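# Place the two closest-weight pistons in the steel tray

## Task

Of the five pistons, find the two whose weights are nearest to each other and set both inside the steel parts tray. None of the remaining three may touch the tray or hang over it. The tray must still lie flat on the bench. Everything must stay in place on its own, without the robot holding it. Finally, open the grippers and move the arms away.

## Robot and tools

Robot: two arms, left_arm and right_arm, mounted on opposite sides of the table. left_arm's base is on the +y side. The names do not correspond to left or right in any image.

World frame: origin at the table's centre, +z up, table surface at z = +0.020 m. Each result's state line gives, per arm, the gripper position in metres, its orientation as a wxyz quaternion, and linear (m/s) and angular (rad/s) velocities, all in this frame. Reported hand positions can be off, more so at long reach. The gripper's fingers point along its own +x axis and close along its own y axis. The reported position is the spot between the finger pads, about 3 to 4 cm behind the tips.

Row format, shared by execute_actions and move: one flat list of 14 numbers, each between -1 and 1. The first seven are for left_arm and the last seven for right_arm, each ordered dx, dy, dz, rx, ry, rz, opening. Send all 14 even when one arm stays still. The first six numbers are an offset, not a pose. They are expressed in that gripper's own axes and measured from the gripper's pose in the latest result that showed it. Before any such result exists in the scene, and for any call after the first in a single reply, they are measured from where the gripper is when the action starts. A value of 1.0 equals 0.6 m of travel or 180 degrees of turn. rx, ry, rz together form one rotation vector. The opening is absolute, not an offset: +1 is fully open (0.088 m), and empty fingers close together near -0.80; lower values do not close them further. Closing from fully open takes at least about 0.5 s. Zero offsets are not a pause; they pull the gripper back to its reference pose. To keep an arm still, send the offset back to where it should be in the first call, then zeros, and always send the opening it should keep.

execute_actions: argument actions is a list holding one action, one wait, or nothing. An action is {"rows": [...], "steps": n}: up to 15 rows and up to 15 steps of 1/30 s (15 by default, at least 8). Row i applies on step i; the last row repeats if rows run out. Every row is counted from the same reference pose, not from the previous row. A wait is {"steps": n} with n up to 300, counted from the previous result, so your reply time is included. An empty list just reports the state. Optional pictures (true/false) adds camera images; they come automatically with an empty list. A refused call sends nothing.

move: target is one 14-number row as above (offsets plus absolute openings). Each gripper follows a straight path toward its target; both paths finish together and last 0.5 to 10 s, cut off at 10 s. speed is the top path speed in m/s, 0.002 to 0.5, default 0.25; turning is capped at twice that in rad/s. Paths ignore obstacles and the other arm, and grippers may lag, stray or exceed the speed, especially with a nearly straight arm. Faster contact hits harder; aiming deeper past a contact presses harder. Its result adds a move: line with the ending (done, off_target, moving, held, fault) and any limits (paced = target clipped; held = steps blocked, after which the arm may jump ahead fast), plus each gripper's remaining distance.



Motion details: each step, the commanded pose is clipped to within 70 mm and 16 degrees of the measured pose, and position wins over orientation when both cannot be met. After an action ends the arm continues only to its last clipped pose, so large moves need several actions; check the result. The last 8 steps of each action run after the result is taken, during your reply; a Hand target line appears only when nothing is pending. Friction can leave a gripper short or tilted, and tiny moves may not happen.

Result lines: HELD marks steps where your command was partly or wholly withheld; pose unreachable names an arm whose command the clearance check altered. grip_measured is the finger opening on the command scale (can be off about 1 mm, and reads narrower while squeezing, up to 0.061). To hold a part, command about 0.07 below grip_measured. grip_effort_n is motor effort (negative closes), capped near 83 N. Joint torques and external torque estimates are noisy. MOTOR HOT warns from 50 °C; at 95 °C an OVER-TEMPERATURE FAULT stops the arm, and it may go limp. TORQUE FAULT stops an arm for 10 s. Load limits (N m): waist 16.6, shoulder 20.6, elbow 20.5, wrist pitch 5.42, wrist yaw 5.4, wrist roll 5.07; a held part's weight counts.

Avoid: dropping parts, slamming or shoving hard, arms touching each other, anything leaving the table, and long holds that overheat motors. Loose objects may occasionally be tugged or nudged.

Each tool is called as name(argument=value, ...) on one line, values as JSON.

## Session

execute_actions(actions=[])

Scene clock: 0.00 s of 12600.00 s.
left_arm: end_effector_position=(-0.2930, +0.1710, +0.3741) grip_measured=+0.846 grip_effort_n=n/a end_effector_quat_wxyz=(-0.112, +0.516, -0.786, -0.322) end_effector_velocity=(+0.000, +0.000, +0.002) end_effector_angular_velocity=(-0.005, +0.017, +0.022) | right_arm: end_effector_position=(+0.1497, -0.4893, +0.3356) grip_measured=+0.832 grip_effort_n=n/a end_effector_quat_wxyz=(+0.830, -0.555, -0.063, +0.001) end_effector_velocity=(-0.001, +0.004, +0.001) end_effector_angular_velocity=(+0.007, -0.007, +0.025)
Joint positions: left_arm=[-0.541  1.513  1.386 -0.476 -0.459  2.375  0.08 ] | right_arm=[-0.929  0.754  0.183  0.678  0.234 -1.208  0.08 ]
Joint velocities: left_arm=[-0.007 -0.002 -0.002  0.007 -0.022 -0.022  0.   ] | right_arm=[ 0.002 -0.002 -0.002  0.007 -0.022  0.007 -0.   ]
Joint torques (N m, as the arm reports them, + toward a larger angle): no reading
External joint torques (N m, as the arm's controller estimates them; a push from outside toward a larger angle lowers the number): no reading
Motor temperatures (°C, as the motors report them): left_arm=[23 27 28 27 27 25] | right_arm=[26 27 25 26 23 26]
Heat: left arm: hottest elbow 28 °C (+0.0 °C/min); right arm: hottest shoulder 27 °C (+0.0 °C/min).
Hand target (left_arm): -0.293, +0.171, +0.374; +0.112, -0.516, +0.786, +0.322
Hand target (right_arm): +0.150, -0.489, +0.336; +0.830, -0.555, -0.063, +0.001
camera_calibration (this result's frames):
cam_left_wrist: T_world_to_cam=[[0.879948, -0.288885, -0.377143, 0.463761], [0.283006, -0.318873, 0.904559, -0.172629], [-0.381574, -0.902699, -0.198836, 0.193066], [0, 0, 0, 1]] pos_world=[-0.285561, 0.253207, 0.369446]
cam_right_wrist: T_world_to_cam=[[-0.109802, -0.334881, 0.935841, -0.456055], [-0.263553, -0.898023, -0.352271, -0.258318], [0.958375, -0.285324, 0.0103458, -0.209512], [0, 0, 0, 1]] pos_world=[0.0826348, -0.444479, 0.337965]

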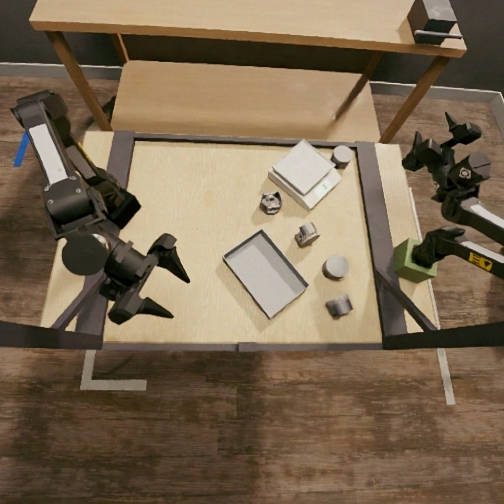

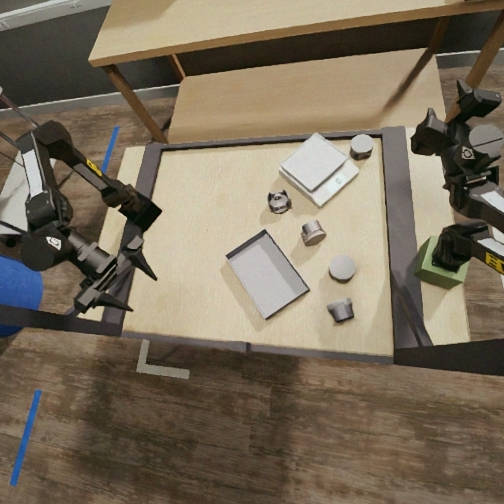

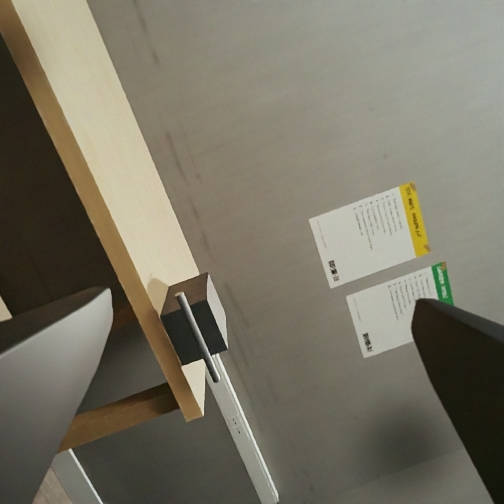

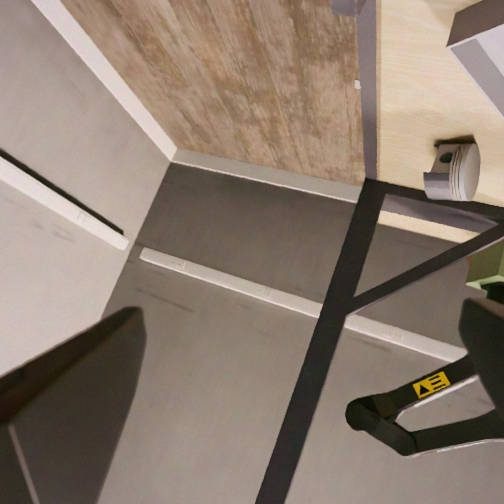

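zoom_image(camera="cam_head_left", region=[220,130,380,330])

move(target=[-0.2,0,0,0,0,0,0.84,-0.141,0.403,0.512,0.049,0.252,0.471,1], speed=0.35)

Region (220, 130, 380, 330) of cam_head_left's 504x504 image, scaled by 2.520, with more detail than that image has; it fills the left 403 columns of this view, and the rest is white.

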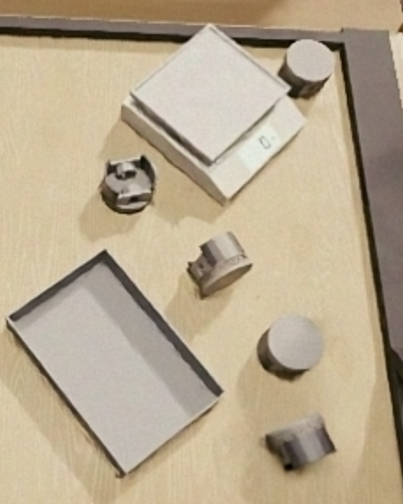

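Scene clock: 4.27 s of 12600.00 s.
left_arm: end_effector_position=(-0.2416, +0.2584, +0.4299) grip_measured=+0.843 grip_effort_n=-15.1 end_effector_quat_wxyz=(-0.119, +0.519, -0.784, -0.319) end_effector_velocity=(+0.003, +0.001, -0.003) end_effector_angular_velocity=(+0.004, -0.017, +0.007) | right_arm: end_effector_position=(+0.0516, -0.1233, +0.2247) grip_measured=+0.993 grip_effort_n=14.7 end_effector_quat_wxyz=(+0.615, -0.355, +0.611, +0.350) end_effector_velocity=(-0.001, -0.002, -0.002) end_effector_angular_velocity=(-0.022, +0.017, -0.010)
Joint positions: left_arm=[-0.772  1.299  1.468 -0.874 -0.644  2.212  0.08 ] | right_arm=[-0.068  2.346  2.267 -1.491  0.008  0.126  0.088]
Joint velocities: left_arm=[-0.002 -0.002 -0.002 -0.022 -0.007 -0.007  0.   ] | right_arm=[-0.002  0.022  0.032 -0.037 -0.007  0.007 -0.   ]
Joint torques (N m, as the arm reports them, + toward a larger angle): left_arm=[-0.47 -4.16  6.02  0.98 -0.34 -0.14] | right_arm=[ 0.06 -7.84  7.43  0.03 -0.08  0.17]
External joint torques (N m, as the arm's controller estimates them; a push from outside toward a larger angle lowers the number): left_arm=[-0.46  0.09 -0.24 -0.42 -0.1  -0.11] | right_arm=[ 0.15  2.95  1.87 -0.29 -0.09  0.16]
Motor temperatures (°C, as the motors report them): left_arm=[23 28 29 28 27 25] | right_arm=[26 27 25 26 23 26]
Heat: left arm: hottest elbow 29 °C (+0.0 °C/min); right arm: hottest shoulder 27 °C (+0.0 °C/min).
Hand target (left_arm): -0.240, +0.259, +0.436; +0.112, -0.516, +0.786, +0.322
Hand target (right_arm): +0.051, -0.122, +0.221; +0.612, -0.355, +0.615, +0.348
Off the commanded pose (left_arm): 0.006 m, 1 deg.
Off the commanded pose (right_arm): 0.006 m, 1 deg.
Kept back: nothing.
move: done
camera_calibration (this result's frames):
cam_left_wrist: T_world_to_cam=[[0.885634, -0.287487, -0.364696, 0.460447], [0.268979, -0.322615, 0.907507, -0.21351], [-0.378554, -0.901815, -0.208391, 0.307327], [0, 0, 0, 1]] pos_world=[-0.234018, 0.340644, 0.425729]
cam_right_wrist: T_world_to_cam=[[0.890298, -0.453309, 0.0433521, -0.106161], [-0.436879, -0.823396, 0.362154, -0.136912], [-0.128472, -0.341365, -0.93111, 0.250871], [0, 0, 0, 1]] pos_world=[0.066931, -0.0752185, 0.287774]

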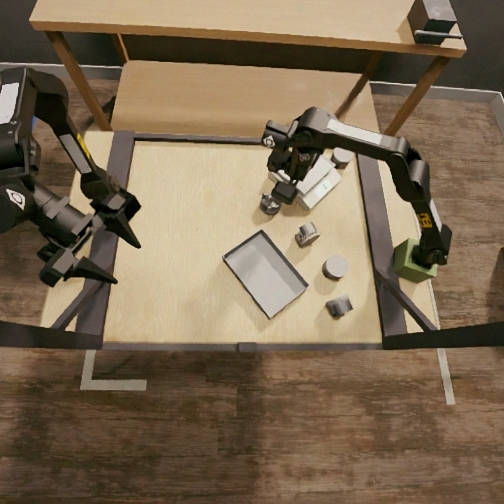

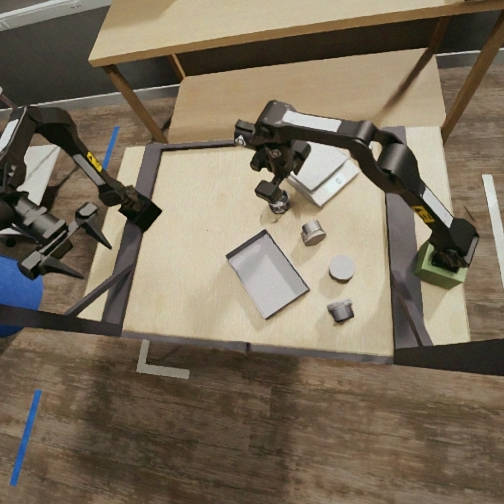

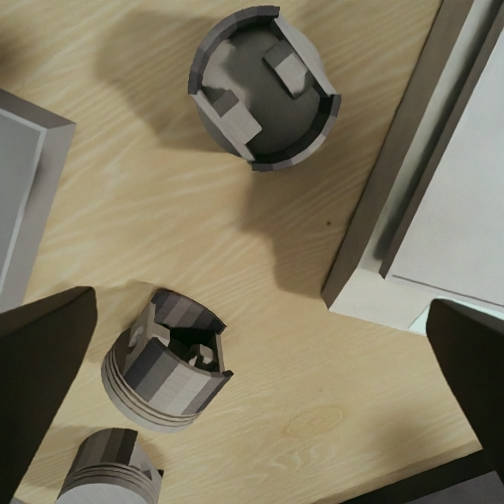

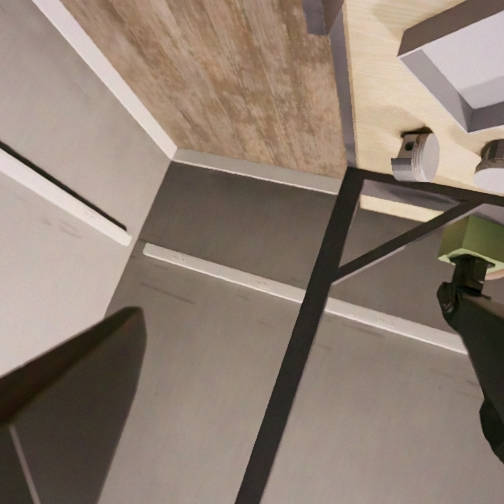

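move(target=[0,0,0,0,0,0,0.84,0.13,-0.008,0.087,-0.205,0,0,1])

Scene clock: 6.43 s of 12600.00 s.
left_arm: end_effector_position=(-0.2416, +0.2585, +0.4299) grip_measured=+0.842 grip_effort_n=-15.1 end_effector_quat_wxyz=(-0.119, +0.518, -0.784, -0.319) end_effector_velocity=(+0.001, +0.000, -0.002) end_effector_angular_velocity=(-0.003, -0.022, -0.015) | right_arm: end_effector_position=(+0.0806, -0.0818, +0.1510) grip_measured=+0.993 grip_effort_n=14.2 end_effector_quat_wxyz=(+0.490, -0.524, +0.450, +0.531) end_effector_velocity=(-0.002, -0.005, +0.000) end_effector_angular_velocity=(-0.018, +0.015, +0.020)
Joint positions: left_arm=[-0.772  1.299  1.468 -0.874 -0.644  2.212  0.08 ] | right_arm=[-0.089  2.55   2.34  -1.305  0.007 -0.537  0.088]
Joint velocities: left_arm=[ 0.002 -0.002 -0.002 -0.007  0.007  0.022 -0.   ] | right_arm=[-0.002 -0.002 -0.002 -0.022 -0.007 -0.022 -0.   ]
Joint torques (N m, as the arm reports them, + toward a larger angle): left_arm=[-0.01 -3.57  4.87  1.13 -0.26 -0.03] | right_arm=[-0.22 -8.88  7.66  0.45 -0.02 -0.09]
External joint torques (N m, as the arm's controller estimates them; a push from outside toward a larger angle lowers the number): left_arm=[-0.04  0.78 -1.48 -0.3  -0.01  0.  ] | right_arm=[-0.31  3.09  1.95  0.06  0.02 -0.09]
Motor temperatures (°C, as the motors report them): left_arm=[23 28 29 28 27 25] | right_arm=[26 28 26 26 23 26]
Heat: left arm: hottest elbow 29 °C (+9.3 °C/min); right arm: hottest shoulder 28 °C (+9.3 °C/min).
Hand target (left_arm): -0.242, +0.258, +0.430; +0.119, -0.518, +0.784, +0.319
Hand target (right_arm): +0.083, -0.081, +0.147; +0.489, -0.525, +0.450, +0.532
Off the commanded pose (left_arm): 0.000 m, 0 deg.
Off the commanded pose (right_arm): 0.005 m, 3 deg.
joint sent to its limit (right arm) — the command would take joint 3 (elbow) past its upper limit, so that joint was sent only as far as its limit.
Kept back: nothing.
move: off_target (right_arm)
camera_calibration (this result's frames):
cam_left_wrist: T_world_to_cam=[[0.885524, -0.287825, -0.364696, 0.460597], [0.268856, -0.322718, 0.907507, -0.21346], [-0.378898, -0.901671, -0.208391, 0.307282], [0, 0, 0, 1]] pos_world=[-0.234052, 0.340751, 0.425729]
cam_right_wrist: T_world_to_cam=[[0.983184, 0.167322, 0.0731604, -0.0712059], [0.135471, -0.936918, 0.32223, -0.112801], [0.122462, -0.306901, -0.94383, 0.184659], [0, 0, 0, 1]] pos_world=[0.0626761, -0.0370986, 0.215844]

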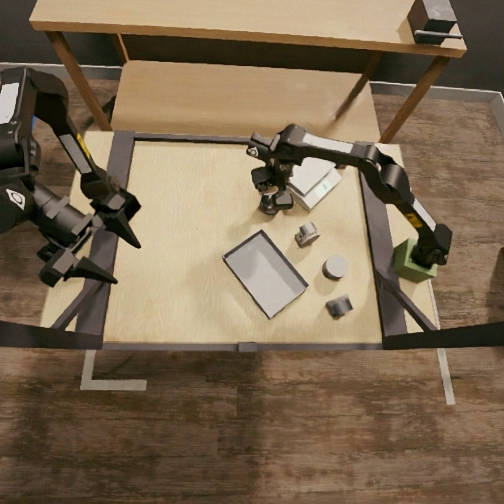

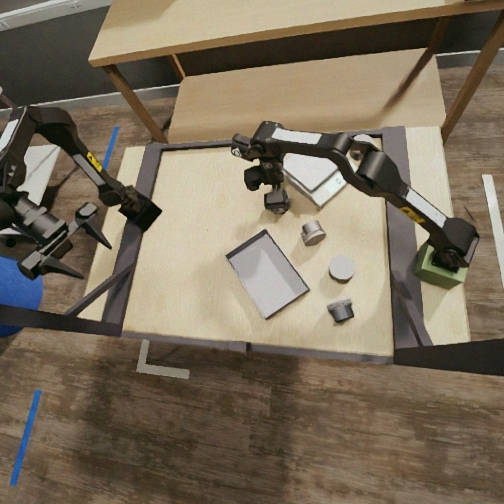

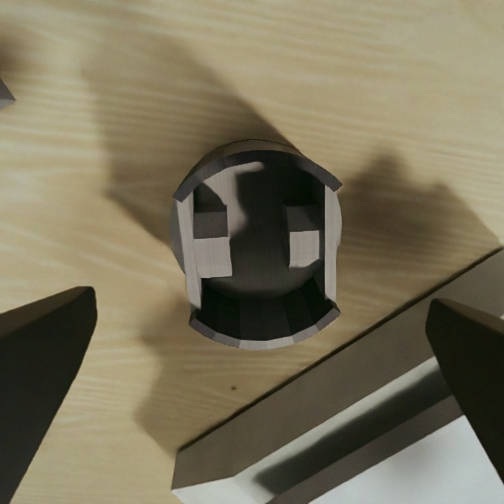

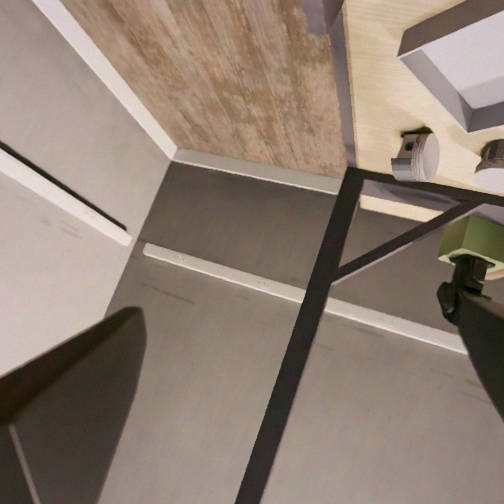

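move(target=[0,0,0,0,0,0,0.84,0.127,0,0,0,0,0,1], speed=0.12)

Scene clock: 7.83 s of 12600.00 s.
left_arm: end_effector_position=(-0.2416, +0.2585, +0.4299) grip_measured=+0.842 grip_effort_n=-15.1 end_effector_quat_wxyz=(-0.119, +0.518, -0.784, -0.319) end_effector_velocity=(+0.006, -0.002, -0.002) end_effector_angular_velocity=(+0.001, -0.009, +0.031) | right_arm: end_effector_position=(+0.0835, -0.0754, +0.0826) grip_measured=+0.993 grip_effort_n=14.2 end_effector_quat_wxyz=(+0.495, -0.523, +0.445, +0.533) end_effector_velocity=(-0.001, -0.002, +0.000) end_effector_angular_velocity=(-0.004, +0.009, +0.005)
Joint positions: left_arm=[-0.772  1.299  1.468 -0.874 -0.644  2.212  0.08 ] | right_arm=[-0.089  2.609  2.178 -1.069  0.007 -0.538  0.088]
Joint velocities: left_arm=[ 0.002 -0.002 -0.002 -0.022 -0.022 -0.022 -0.   ] | right_arm=[-0.002 -0.002 -0.002 -0.007 -0.007 -0.007 -0.   ]
Joint torques (N m, as the arm reports them, + toward a larger angle): left_arm=[-0.07 -3.6   4.88  1.12 -0.26 -0.04] | right_arm=[-0.15 -9.12  5.49  0.44 -0.02  0.01]
External joint torques (N m, as the arm's controller estimates them; a push from outside toward a larger angle lowers the number): left_arm=[-0.11  0.75 -1.44 -0.29  0.    0.  ] | right_arm=[-0.15  2.94 -0.14  0.02  0.01  0.  ]
Motor temperatures (°C, as the motors report them): left_arm=[23 28 30 28 27 25] | right_arm=[26 28 26 26 23 26]
Heat: left arm: hottest elbow 30 °C (+15.3 °C/min); right arm: hottest shoulder 28 °C (+7.7 °C/min).
Hand target (left_arm): -0.242, +0.258, +0.430; +0.119, -0.518, +0.784, +0.319
Hand target (right_arm): +0.083, -0.078, +0.075; +0.490, -0.524, +0.451, +0.531
Off the commanded pose (left_arm): 0.000 m, 0 deg.
Off the commanded pose (right_arm): 0.008 m, 1 deg.
Kept back: nothing.
move: done
camera_calibration (this result's frames):
cam_left_wrist: T_world_to_cam=[[0.885524, -0.287825, -0.364696, 0.460597], [0.268856, -0.322718, 0.907507, -0.21346], [-0.378898, -0.901671, -0.208391, 0.307282], [0, 0, 0, 1]] pos_world=[-0.234052, 0.340751, 0.425729]
cam_right_wrist: T_world_to_cam=[[0.982529, 0.167427, 0.0812661, -0.0707109], [0.134644, -0.940937, 0.31066, -0.084413], [0.128479, -0.29429, -0.947041, 0.122407], [0, 0, 0, 1]] pos_world=[0.0651145, -0.0315651, 0.147895]

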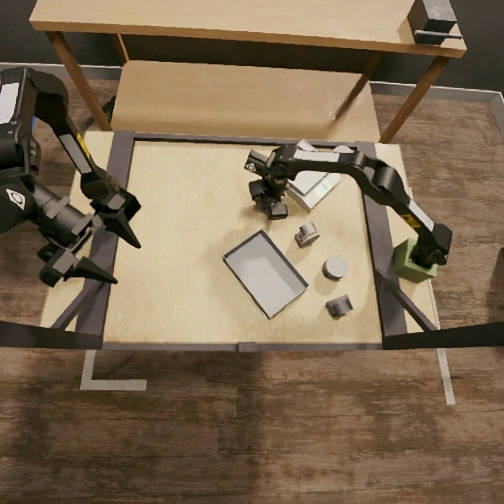

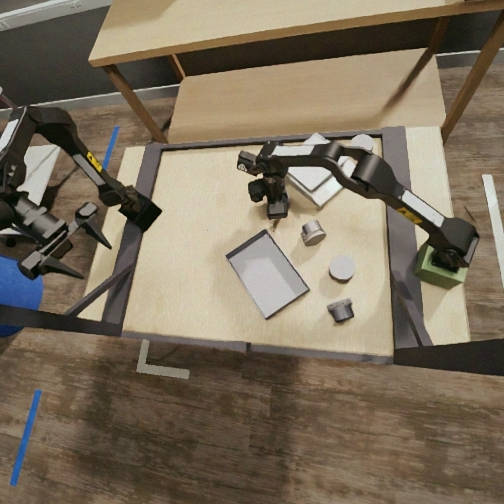

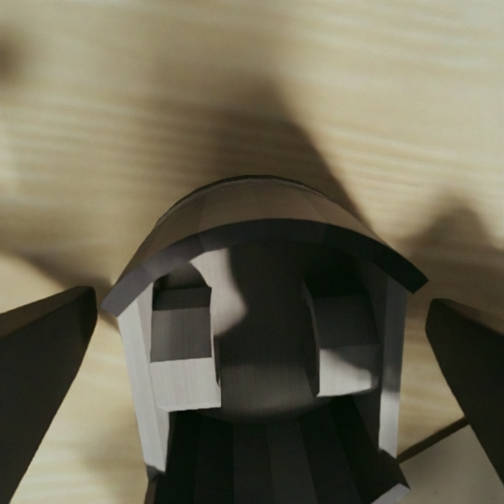

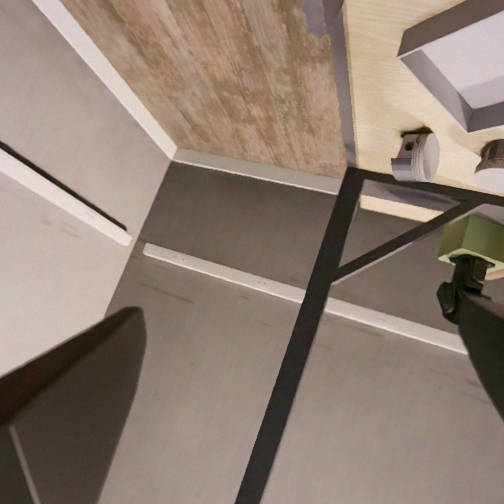

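move(target=[0,0,0,0,0,0,0.84,0.012,0,-0.013,0,0,0,1], speed=0.1)

move(target=[0,0,0,0,0,0,0.84,0,0,0,0,0,0,0])

move(target=[0,0,0,0,0,0,0.84,-0.16,0,-0.02,0,0,0,0])

Scene clock: 8.83 s of 12600.00 s.
left_arm: end_effector_position=(-0.2416, +0.2585, +0.4299) grip_measured=+0.842 grip_effort_n=-15.1 end_effector_quat_wxyz=(-0.119, +0.518, -0.784, -0.319) end_effector_velocity=(+0.003, +0.001, -0.004) end_effector_angular_velocity=(+0.013, -0.015, +0.001) | right_arm: end_effector_position=(+0.0836, -0.0819, +0.0708) grip_measured=+0.993 grip_effort_n=14.7 end_effector_quat_wxyz=(+0.492, -0.523, +0.449, +0.532) end_effector_velocity=(-0.005, -0.000, +0.008) end_effector_angular_velocity=(+0.011, +0.019, +0.011)
Joint positions: left_arm=[-0.772  1.299  1.468 -0.874 -0.644  2.212  0.08 ] | right_arm=[-0.095  2.6    2.113 -1.021  0.005 -0.543  0.088]
Joint velocities: left_arm=[ 0.002 -0.002 -0.002 -0.022  0.007 -0.007 -0.   ] | right_arm=[ 0.002 -0.027 -0.017 -0.007 -0.022 -0.007 -0.   ]
Joint torques (N m, as the arm reports them, + toward a larger angle): left_arm=[-0.05 -3.61  4.87  1.12 -0.26 -0.05] | right_arm=[ -0.16 -11.47   4.91   0.46   0.04  -0.12]
External joint torques (N m, as the arm's controller estimates them; a push from outside toward a larger angle lowers the number): left_arm=[-0.09  0.61 -1.36 -0.27 -0.02 -0.02] | right_arm=[-0.24  0.99 -0.95  0.    0.08 -0.12]
Motor temperatures (°C, as the motors report them): left_arm=[23 28 30 28 27 25] | right_arm=[26 29 26 26 23 26]
Heat: left arm: hottest elbow 30 °C (+13.6 °C/min); right arm: hottest shoulder 29 °C (+13.6 °C/min).
Hand target (left_arm): -0.242, +0.258, +0.430; +0.119, -0.518, +0.784, +0.319
Hand target (right_arm): +0.085, -0.083, +0.075; +0.494, -0.523, +0.445, +0.533
Off the commanded pose (left_arm): 0.000 m, 0 deg.
Off the commanded pose (right_arm): 0.004 m, 0 deg.
Kept back: nothing.
move: done
camera_calibration (this result's frames):
cam_left_wrist: T_world_to_cam=[[0.885524, -0.287825, -0.364696, 0.460597], [0.268856, -0.322718, 0.907507, -0.21346], [-0.378898, -0.901671, -0.208391, 0.307282], [0, 0, 0, 1]] pos_world=[-0.234052, 0.340751, 0.425729]
cam_right_wrist: T_world_to_cam=[[0.983214, 0.166175, 0.0753442, -0.0684756], [0.134546, -0.939248, 0.315769, -0.0870839], [0.12324, -0.300331, -0.94584, 0.109131], [0, 0, 0, 1]] pos_world=[0.0655937, -0.0376391, 0.135878]

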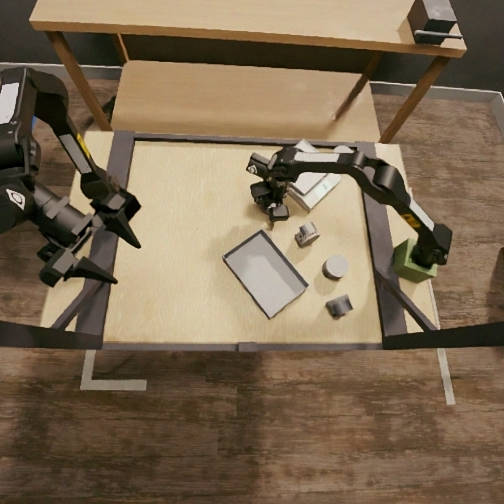

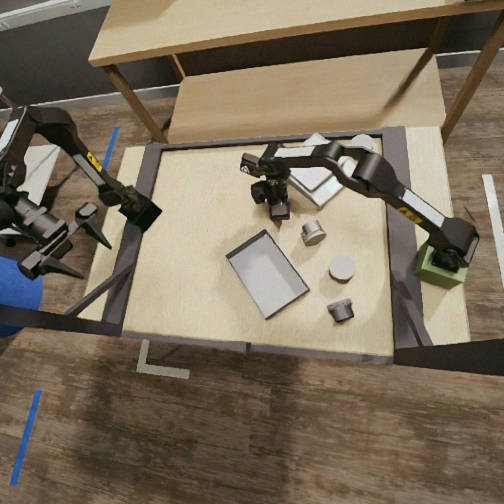

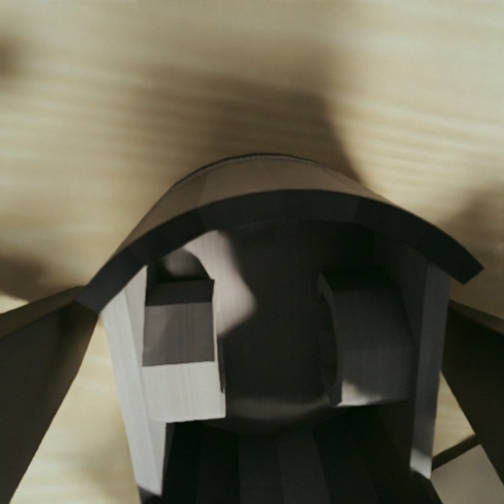

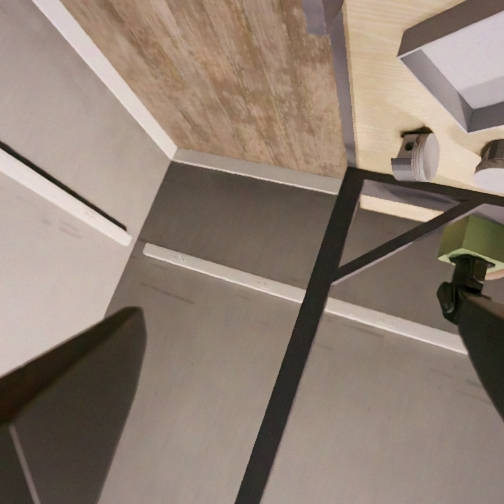

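Scene clock: 9.33 s of 12600.00 s.
left_arm: end_effector_position=(-0.2416, +0.2585, +0.4299) grip_measured=+0.842 grip_effort_n=-15.1 end_effector_quat_wxyz=(-0.119, +0.518, -0.784, -0.319) end_effector_velocity=(+0.000, -0.000, +0.001) end_effector_angular_velocity=(-0.003, +0.011, +0.007) | right_arm: end_effector_position=(+0.0835, -0.0818, +0.0708) grip_measured=+0.608 grip_effort_n=-83.5 end_effector_quat_wxyz=(+0.492, -0.522, +0.448, +0.533) end_effector_velocity=(+0.002, -0.007, -0.002) end_effector_angular_velocity=(-0.028, +0.004, -0.000)
Joint positions: left_arm=[-0.772  1.299  1.468 -0.874 -0.644  2.212  0.08 ] | right_arm=[-0.095  2.6    2.113 -1.021  0.004 -0.543  0.069]
Joint velocities: left_arm=[-0.002 -0.002 -0.002  0.007 -0.007 -0.007  0.   ] | right_arm=[-0.007  0.002 -0.002 -0.022  0.007 -0.007 -0.   ]
Joint torques (N m, as the arm reports them, + toward a larger angle): left_arm=[-0.05 -3.59  4.91  1.12 -0.26 -0.04] | right_arm=[  0.01 -10.19   6.13   0.26  -0.01   0.02]
External joint torques (N m, as the arm's controller estimates them; a push from outside toward a larger angle lowers the number): left_arm=[-0.07  0.7  -1.41 -0.3  -0.02 -0.01] | right_arm=[ 0.1   1.75  0.57 -0.16  0.02  0.02]
Motor temperatures (°C, as the motors report them): left_arm=[23 28 30 28 27 25] | right_arm=[26 29 26 26 23 26]
Heat: left arm: hottest elbow 30 °C (+12.9 °C/min); right arm: hottest shoulder 29 °C (+12.9 °C/min).
Hand target (left_arm): -0.242, +0.258, +0.430; +0.119, -0.518, +0.784, +0.319
Hand target (right_arm): +0.084, -0.082, +0.071; +0.492, -0.523, +0.448, +0.532
Off the commanded pose (left_arm): 0.000 m, 0 deg.
Off the commanded pose (right_arm): 0.000 m, 0 deg.
Kept back: nothing.
move: done
camera_calibration (this result's frames):
cam_left_wrist: T_world_to_cam=[[0.885524, -0.287825, -0.364696, 0.460597], [0.268856, -0.322718, 0.907507, -0.21346], [-0.378898, -0.901671, -0.208391, 0.307282], [0, 0, 0, 1]] pos_world=[-0.234052, 0.340751, 0.425729]
cam_right_wrist: T_world_to_cam=[[0.983246, 0.166172, 0.0749291, -0.0684012], [0.13476, -0.939451, 0.315074, -0.0869455], [0.122749, -0.299698, -0.946105, 0.109293], [0, 0, 0, 1]] pos_world=[0.0655565, -0.0375599, 0.135922]

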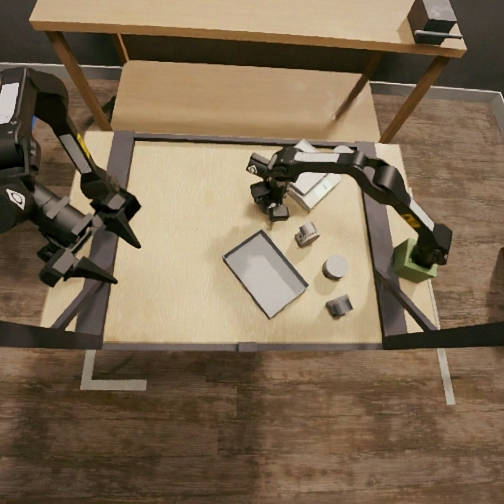

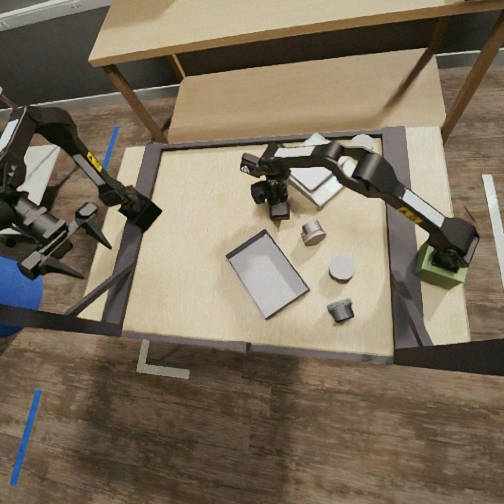

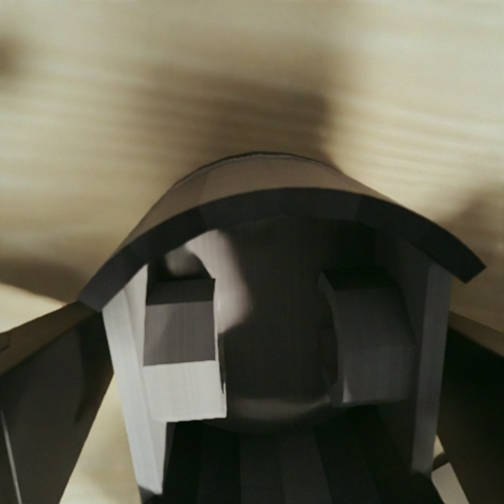

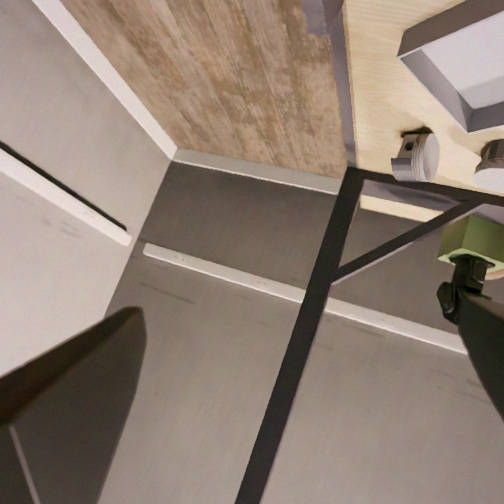

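Scene clock: 10.30 s of 12600.00 s.
left_arm: end_effector_position=(-0.2416, +0.2585, +0.4299) grip_measured=+0.842 grip_effort_n=-15.6 end_effector_quat_wxyz=(-0.119, +0.518, -0.784, -0.319) end_effector_velocity=(+0.002, +0.000, -0.001) end_effector_angular_velocity=(-0.006, -0.014, -0.001) | right_arm: end_effector_position=(+0.0795, -0.1012, +0.1583) grip_measured=+0.608 grip_effort_n=-83.5 end_effector_quat_wxyz=(+0.487, -0.524, +0.455, +0.530) end_effector_velocity=(+0.004, +0.002, +0.007) end_effector_angular_velocity=(+0.012, -0.014, +0.005)
Joint positions: left_arm=[-0.772  1.299  1.468 -0.874 -0.644  2.212  0.08 ] | right_arm=[-0.104  2.448  2.183 -1.259  0.004 -0.55   0.069]
Joint velocities: left_arm=[-0.002 -0.002 -0.002 -0.007 -0.007  0.007 -0.   ] | right_arm=[-0.002 -0.002  0.022 -0.007  0.007 -0.007 -0.   ]
Joint torques (N m, as the arm reports them, + toward a larger angle): left_arm=[-0.06 -3.61  4.88  1.12 -0.25 -0.03] | right_arm=[ -0.18 -10.73   7.83   0.05  -0.05  -0.12]
External joint torques (N m, as the arm's controller estimates them; a push from outside toward a larger angle lowers the number): left_arm=[-0.06  0.65 -1.4  -0.29 -0.01  0.  ] | right_arm=[-0.15  0.73  2.11 -0.35 -0.02 -0.12]
Motor temperatures (°C, as the motors report them): left_arm=[23 28 30 28 27 25] | right_arm=[26 30 26 26 23 26]
Heat: left arm: hottest elbow 30 °C (+11.7 °C/min); right arm: hottest shoulder 30 °C (+17.5 °C/min).
Hand target (left_arm): -0.242, +0.258, +0.430; +0.119, -0.518, +0.784, +0.319
Hand target (right_arm): +0.081, -0.100, +0.166; +0.492, -0.522, +0.449, +0.533
Off the commanded pose (left_arm): 0.000 m, 0 deg.
Off the commanded pose (right_arm): 0.008 m, 1 deg.
Kept back: nothing.
move: done
camera_calibration (this result's frames):
cam_left_wrist: T_world_to_cam=[[0.885524, -0.287825, -0.364696, 0.460597], [0.268856, -0.322718, 0.907507, -0.21346], [-0.378898, -0.901671, -0.208391, 0.307282], [0, 0, 0, 1]] pos_world=[-0.234052, 0.340751, 0.425729]
cam_right_wrist: T_world_to_cam=[[0.984045, 0.165394, 0.0655748, -0.0664603], [0.135169, -0.934629, 0.328935, -0.134008], [0.115692, -0.314823, -0.942073, 0.185172], [0, 0, 0, 1]] pos_world=[0.0620907, -0.0559595, 0.222883]

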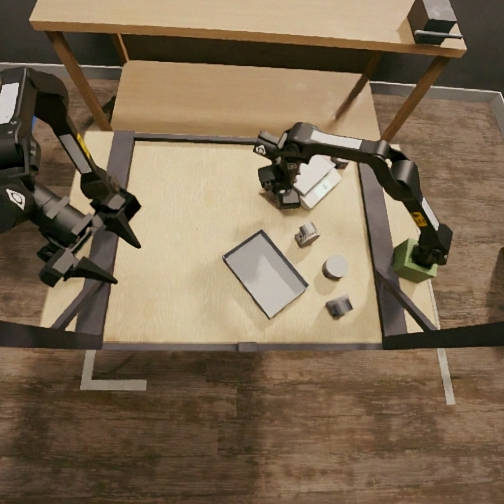

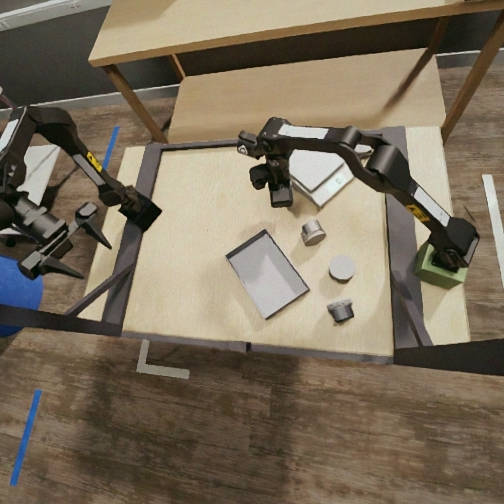

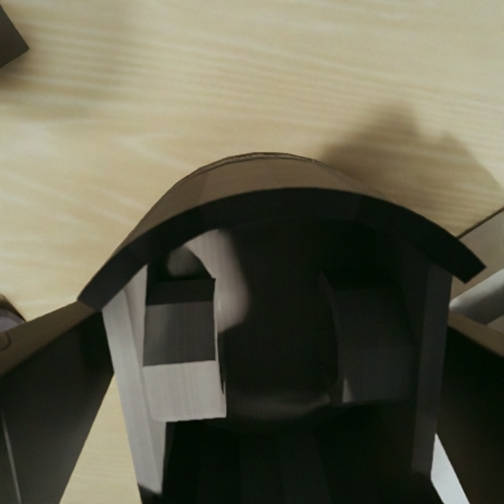

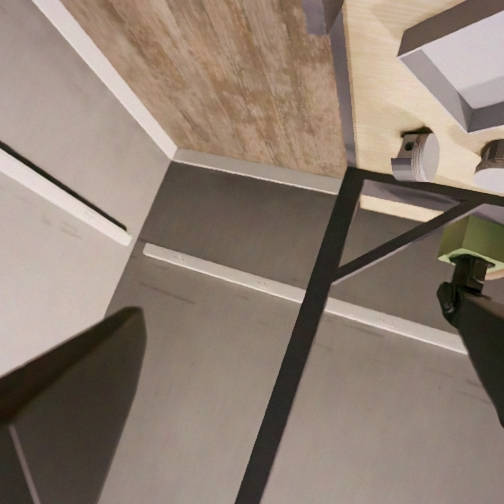

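move(target=[0,0,0,0,0,0,0.84,-0.03,-0.189,-0.21,0,0,0,0], speed=0.18)

Scene clock: 12.10 s of 12600.00 s.
left_arm: end_effector_position=(-0.2416, +0.2585, +0.4299) grip_measured=+0.842 grip_effort_n=-14.7 end_effector_quat_wxyz=(-0.119, +0.518, -0.784, -0.319) end_effector_velocity=(+0.001, -0.001, +0.001) end_effector_angular_velocity=(-0.003, +0.011, +0.012) | right_arm: end_effector_position=(+0.2038, -0.2165, +0.1627) grip_measured=+0.608 grip_effort_n=-83.5 end_effector_quat_wxyz=(+0.479, -0.521, +0.467, +0.530) end_effector_velocity=(-0.003, -0.006, +0.005) end_effector_angular_velocity=(-0.010, +0.020, +0.015)
Joint positions: left_arm=[-0.772  1.299  1.468 -0.874 -0.644  2.212  0.08 ] | right_arm=[-0.466  2.363  2.049 -1.242 -0.013 -0.905  0.069]
Joint velocities: left_arm=[ 0.002 -0.002 -0.002  0.007 -0.007 -0.007 -0.   ] | right_arm=[-0.007 -0.007  0.007 -0.037 -0.007 -0.022 -0.   ]
Joint torques (N m, as the arm reports them, + toward a larger angle): left_arm=[-0.05 -3.6   4.88  1.12 -0.26 -0.05] | right_arm=[  0.18 -11.19   8.19   0.01  -0.13  -0.13]
External joint torques (N m, as the arm's controller estimates them; a push from outside toward a larger angle lowers the number): left_arm=[-0.07  0.69 -1.46 -0.33 -0.01 -0.01] | right_arm=[ 0.33 -0.19  2.57 -0.29 -0.08 -0.13]
Motor temperatures (°C, as the motors report them): left_arm=[23 28 30 28 27 25] | right_arm=[26 30 26 26 23 26]
Heat: left arm: hottest elbow 30 °C (+9.9 °C/min); right arm: hottest shoulder 30 °C (+14.9 °C/min).
Hand target (left_arm): -0.242, +0.258, +0.430; +0.119, -0.518, +0.784, +0.319
Hand target (right_arm): +0.206, -0.213, +0.175; -0.487, +0.523, -0.455, -0.532
Off the commanded pose (left_arm): 0.000 m, 0 deg.
Off the commanded pose (right_arm): 0.012 m, 2 deg.
Kept back: nothing.
move: off_target (right_arm)
camera_calibration (this result's frames):
cam_left_wrist: T_world_to_cam=[[0.885524, -0.287825, -0.364696, 0.460597], [0.268856, -0.322718, 0.907507, -0.21346], [-0.378898, -0.901671, -0.208391, 0.307282], [0, 0, 0, 1]] pos_world=[-0.234052, 0.340751, 0.425729]
cam_right_wrist: T_world_to_cam=[[0.98632, 0.159708, 0.0408135, -0.167615], [0.136156, -0.928887, 0.344428, -0.261505], [0.0929192, -0.33416, -0.937925, 0.138402], [0, 0, 0, 1]] pos_world=[0.188068, -0.169891, 0.226722]

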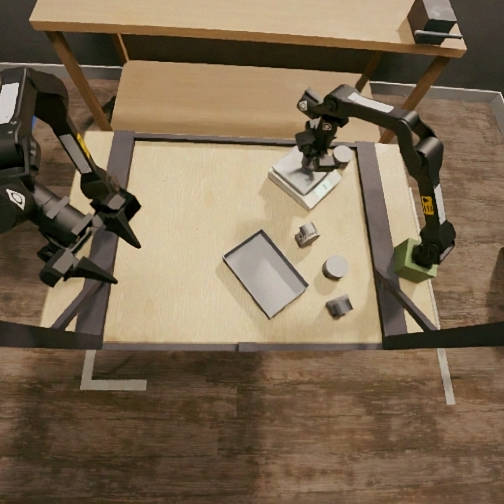

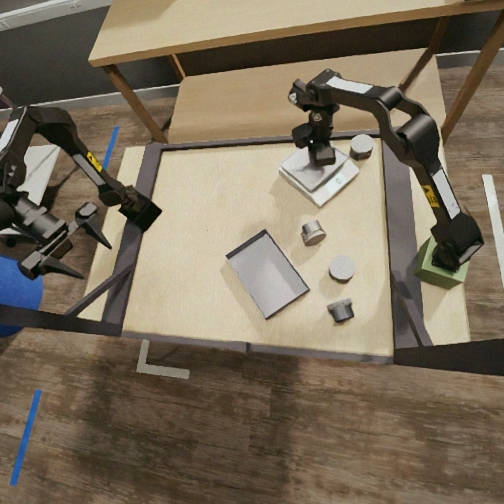

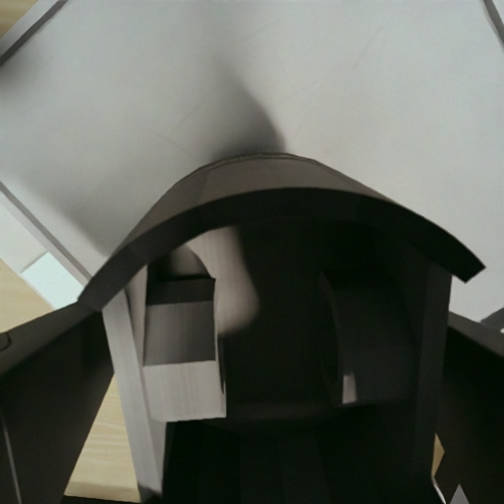

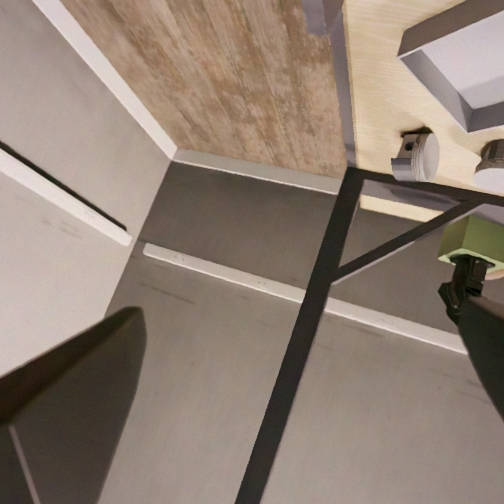

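move(target=[0,0,0,0,0,0,0.84,0.04,-0.025,0.042,0,0,0,0], speed=0.07)

move(target=[0,0,0,0,0,0,0.84,0,0,0,0,0,0,1])

zoom_image(camera="cam_head_right", region=[270,120,390,220])

Scene clock: 13.33 s of 12600.00 s.
left_arm: end_effector_position=(-0.2416, +0.2585, +0.4299) grip_measured=+0.842 grip_effort_n=-14.7 end_effector_quat_wxyz=(-0.119, +0.518, -0.784, -0.319) end_effector_velocity=(+0.002, +0.002, -0.004) end_effector_angular_velocity=(+0.013, -0.015, -0.004) | right_arm: end_effector_position=(+0.2153, -0.1918, +0.1391) grip_measured=+0.608 grip_effort_n=-83.5 end_effector_quat_wxyz=(+0.477, -0.521, +0.468, +0.530) end_effector_velocity=(+0.001, +0.004, +0.008) end_effector_angular_velocity=(+0.024, +0.007, +0.005)
Joint positions: left_arm=[-0.772  1.299  1.468 -0.874 -0.644  2.212  0.08 ] | right_arm=[-0.446  2.516  2.231 -1.275 -0.013 -0.886  0.069]
Joint velocities: left_arm=[-0.002 -0.002 -0.002 -0.022  0.007 -0.007 -0.   ] | right_arm=[-0.002  0.002  0.037 -0.022 -0.022 -0.007  0.   ]
Joint torques (N m, as the arm reports them, + toward a larger angle): left_arm=[-0.07 -3.62  4.89  1.12 -0.26 -0.04] | right_arm=[ 0.19 -9.24  8.16  0.01 -0.04  0.18]
External joint torques (N m, as the arm's controller estimates them; a push from outside toward a larger angle lowers the number): left_arm=[-0.05  0.56 -1.31 -0.27 -0.03 -0.01] | right_arm=[ 0.18  2.46  2.52 -0.31  0.03  0.19]
Motor temperatures (°C, as the motors report them): left_arm=[23 28 30 29 27 25] | right_arm=[26 31 26 26 23 26]
Heat: left arm: hottest elbow 30 °C (+9.0 °C/min); right arm: hottest shoulder 31 °C (+18.0 °C/min).
Hand target (left_arm): -0.242, +0.258, +0.430; +0.119, -0.518, +0.784, +0.319
Hand target (right_arm): +0.216, -0.189, +0.140; -0.479, +0.521, -0.467, -0.530
Off the commanded pose (left_arm): 0.000 m, 0 deg.
Off the commanded pose (right_arm): 0.003 m, 0 deg.
Kept back: nothing.
move: done
camera_calibration (this result's frames):
cam_left_wrist: T_world_to_cam=[[0.885524, -0.287825, -0.364696, 0.460597], [0.268856, -0.322718, 0.907507, -0.21346], [-0.378898, -0.901671, -0.208391, 0.307282], [0, 0, 0, 1]] pos_world=[-0.234052, 0.340751, 0.425729]
cam_right_wrist: T_world_to_cam=[[0.986204, 0.161331, 0.0370602, -0.181118], [0.138725, -0.927657, 0.346711, -0.232616], [0.0903145, -0.336787, -0.937239, 0.123433], [0, 0, 0, 1]] pos_world=[0.199741, -0.144997, 0.203049]

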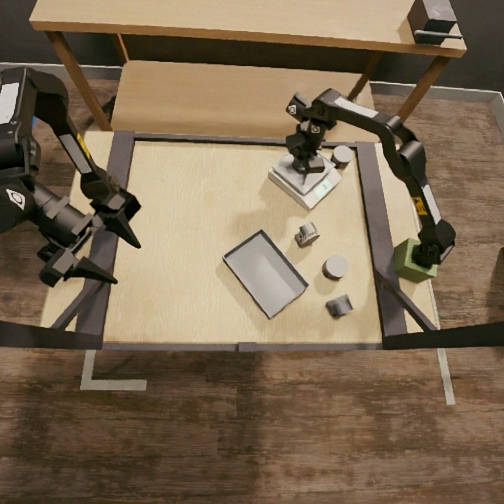

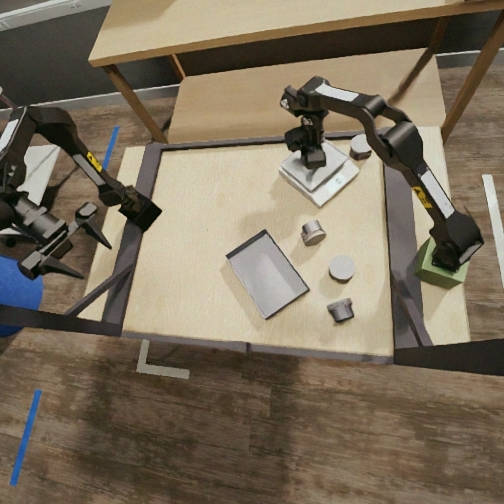

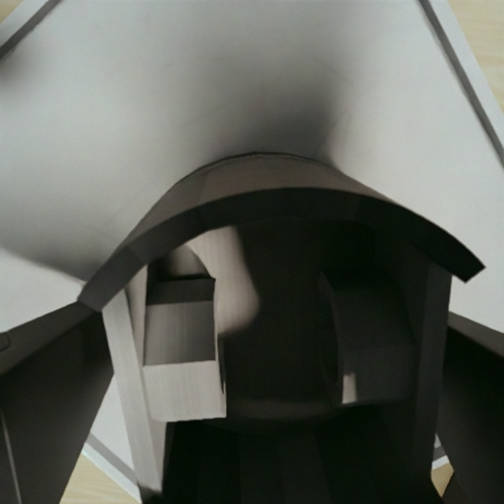

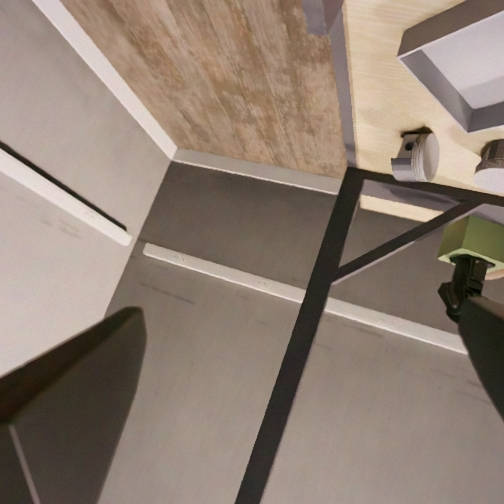

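Scene clock: 14.03 s of 12600.00 s.
left_arm: end_effector_position=(-0.2416, +0.2585, +0.4299) grip_measured=+0.842 grip_effort_n=-15.1 end_effector_quat_wxyz=(-0.119, +0.518, -0.784, -0.319) end_effector_velocity=(+0.003, -0.001, -0.003) end_effector_angular_velocity=(+0.002, -0.008, +0.012) | right_arm: end_effector_position=(+0.2154, -0.1918, +0.1392) grip_measured=+0.991 grip_effort_n=14.7 end_effector_quat_wxyz=(+0.477, -0.521, +0.468, +0.530) end_effector_velocity=(+0.002, +0.002, -0.001) end_effector_angular_velocity=(+0.017, -0.007, +0.005)
Joint positions: left_arm=[-0.772  1.299  1.468 -0.874 -0.644  2.212  0.08 ] | right_arm=[-0.446  2.516  2.232 -1.275 -0.013 -0.886  0.088]
Joint velocities: left_arm=[ 0.002 -0.002 -0.007 -0.007 -0.007 -0.007 -0.   ] | right_arm=[-0.002 -0.002 -0.007  0.022 -0.007 -0.007  0.001]
Joint torques (N m, as the arm reports them, + toward a larger angle): left_arm=[-0.06 -3.62  4.91  1.12 -0.27 -0.04] | right_arm=[ 0.   -9.97  6.06  0.19 -0.05  0.03]
External joint torques (N m, as the arm's controller estimates them; a push from outside toward a larger angle lowers the number): left_arm=[-0.09  0.62 -1.35 -0.28 -0.02 -0.01] | right_arm=[ 0.08  1.72  0.41 -0.15  0.01  0.03]
Motor temperatures (°C, as the motors report them): left_arm=[23 28 30 29 27 25] | right_arm=[26 31 26 26 23 26]
Heat: left arm: hottest elbow 30 °C (+8.6 °C/min); right arm: hottest shoulder 31 °C (+17.1 °C/min).
Hand target (left_arm): -0.242, +0.258, +0.430; +0.119, -0.518, +0.784, +0.319
Hand target (right_arm): +0.215, -0.192, +0.139; -0.477, +0.521, -0.468, -0.530
Off the commanded pose (left_arm): 0.000 m, 0 deg.
Off the commanded pose (right_arm): 0.000 m, 0 deg.
Kept back: nothing.
move: done
camera_calibration (this result's frames):
cam_left_wrist: T_world_to_cam=[[0.885524, -0.287825, -0.364696, 0.460597], [0.268856, -0.322718, 0.907507, -0.21346], [-0.378898, -0.901671, -0.208391, 0.307282], [0, 0, 0, 1]] pos_world=[-0.234052, 0.340751, 0.425729]
cam_right_wrist: T_world_to_cam=[[0.986194, 0.161321, 0.0373684, -0.181235], [0.138632, -0.927751, 0.346497, -0.232569], [0.0905659, -0.336533, -0.937306, 0.123544], [0, 0, 0, 1]] pos_world=[0.199785, -0.144952, 0.203155]

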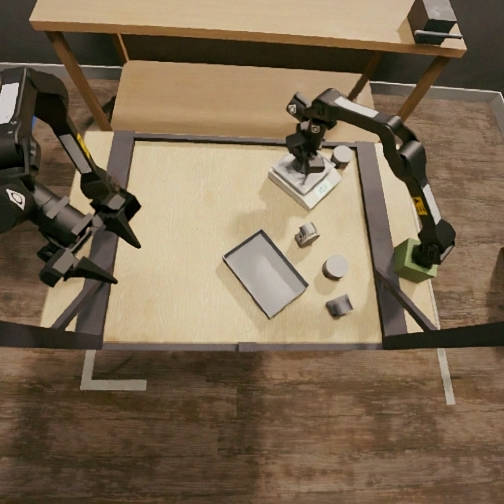

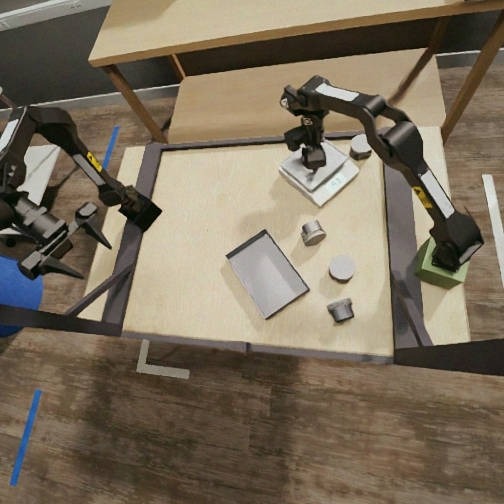

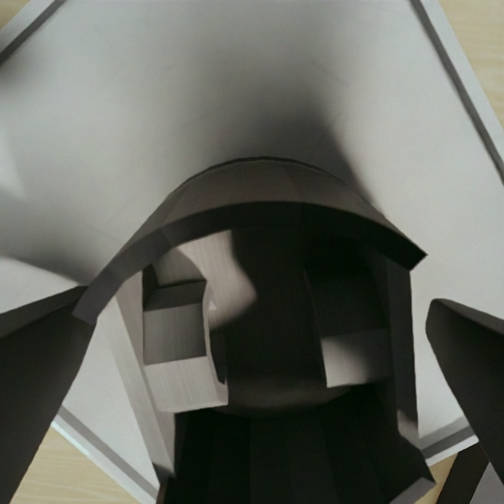

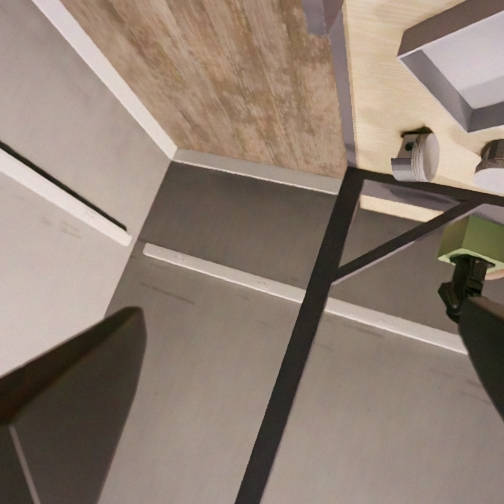

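Region (270, 120, 390, 220) of cam_head_right's 504x504 image, scaled by 4.200, with more detail than that image has.

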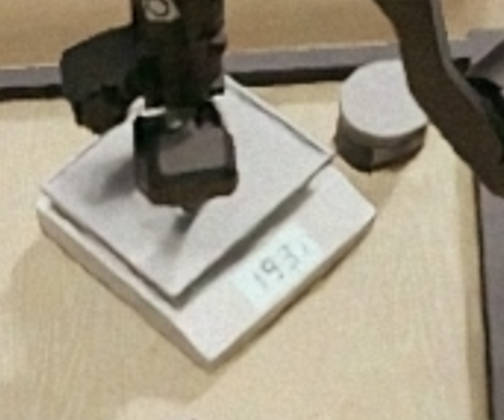

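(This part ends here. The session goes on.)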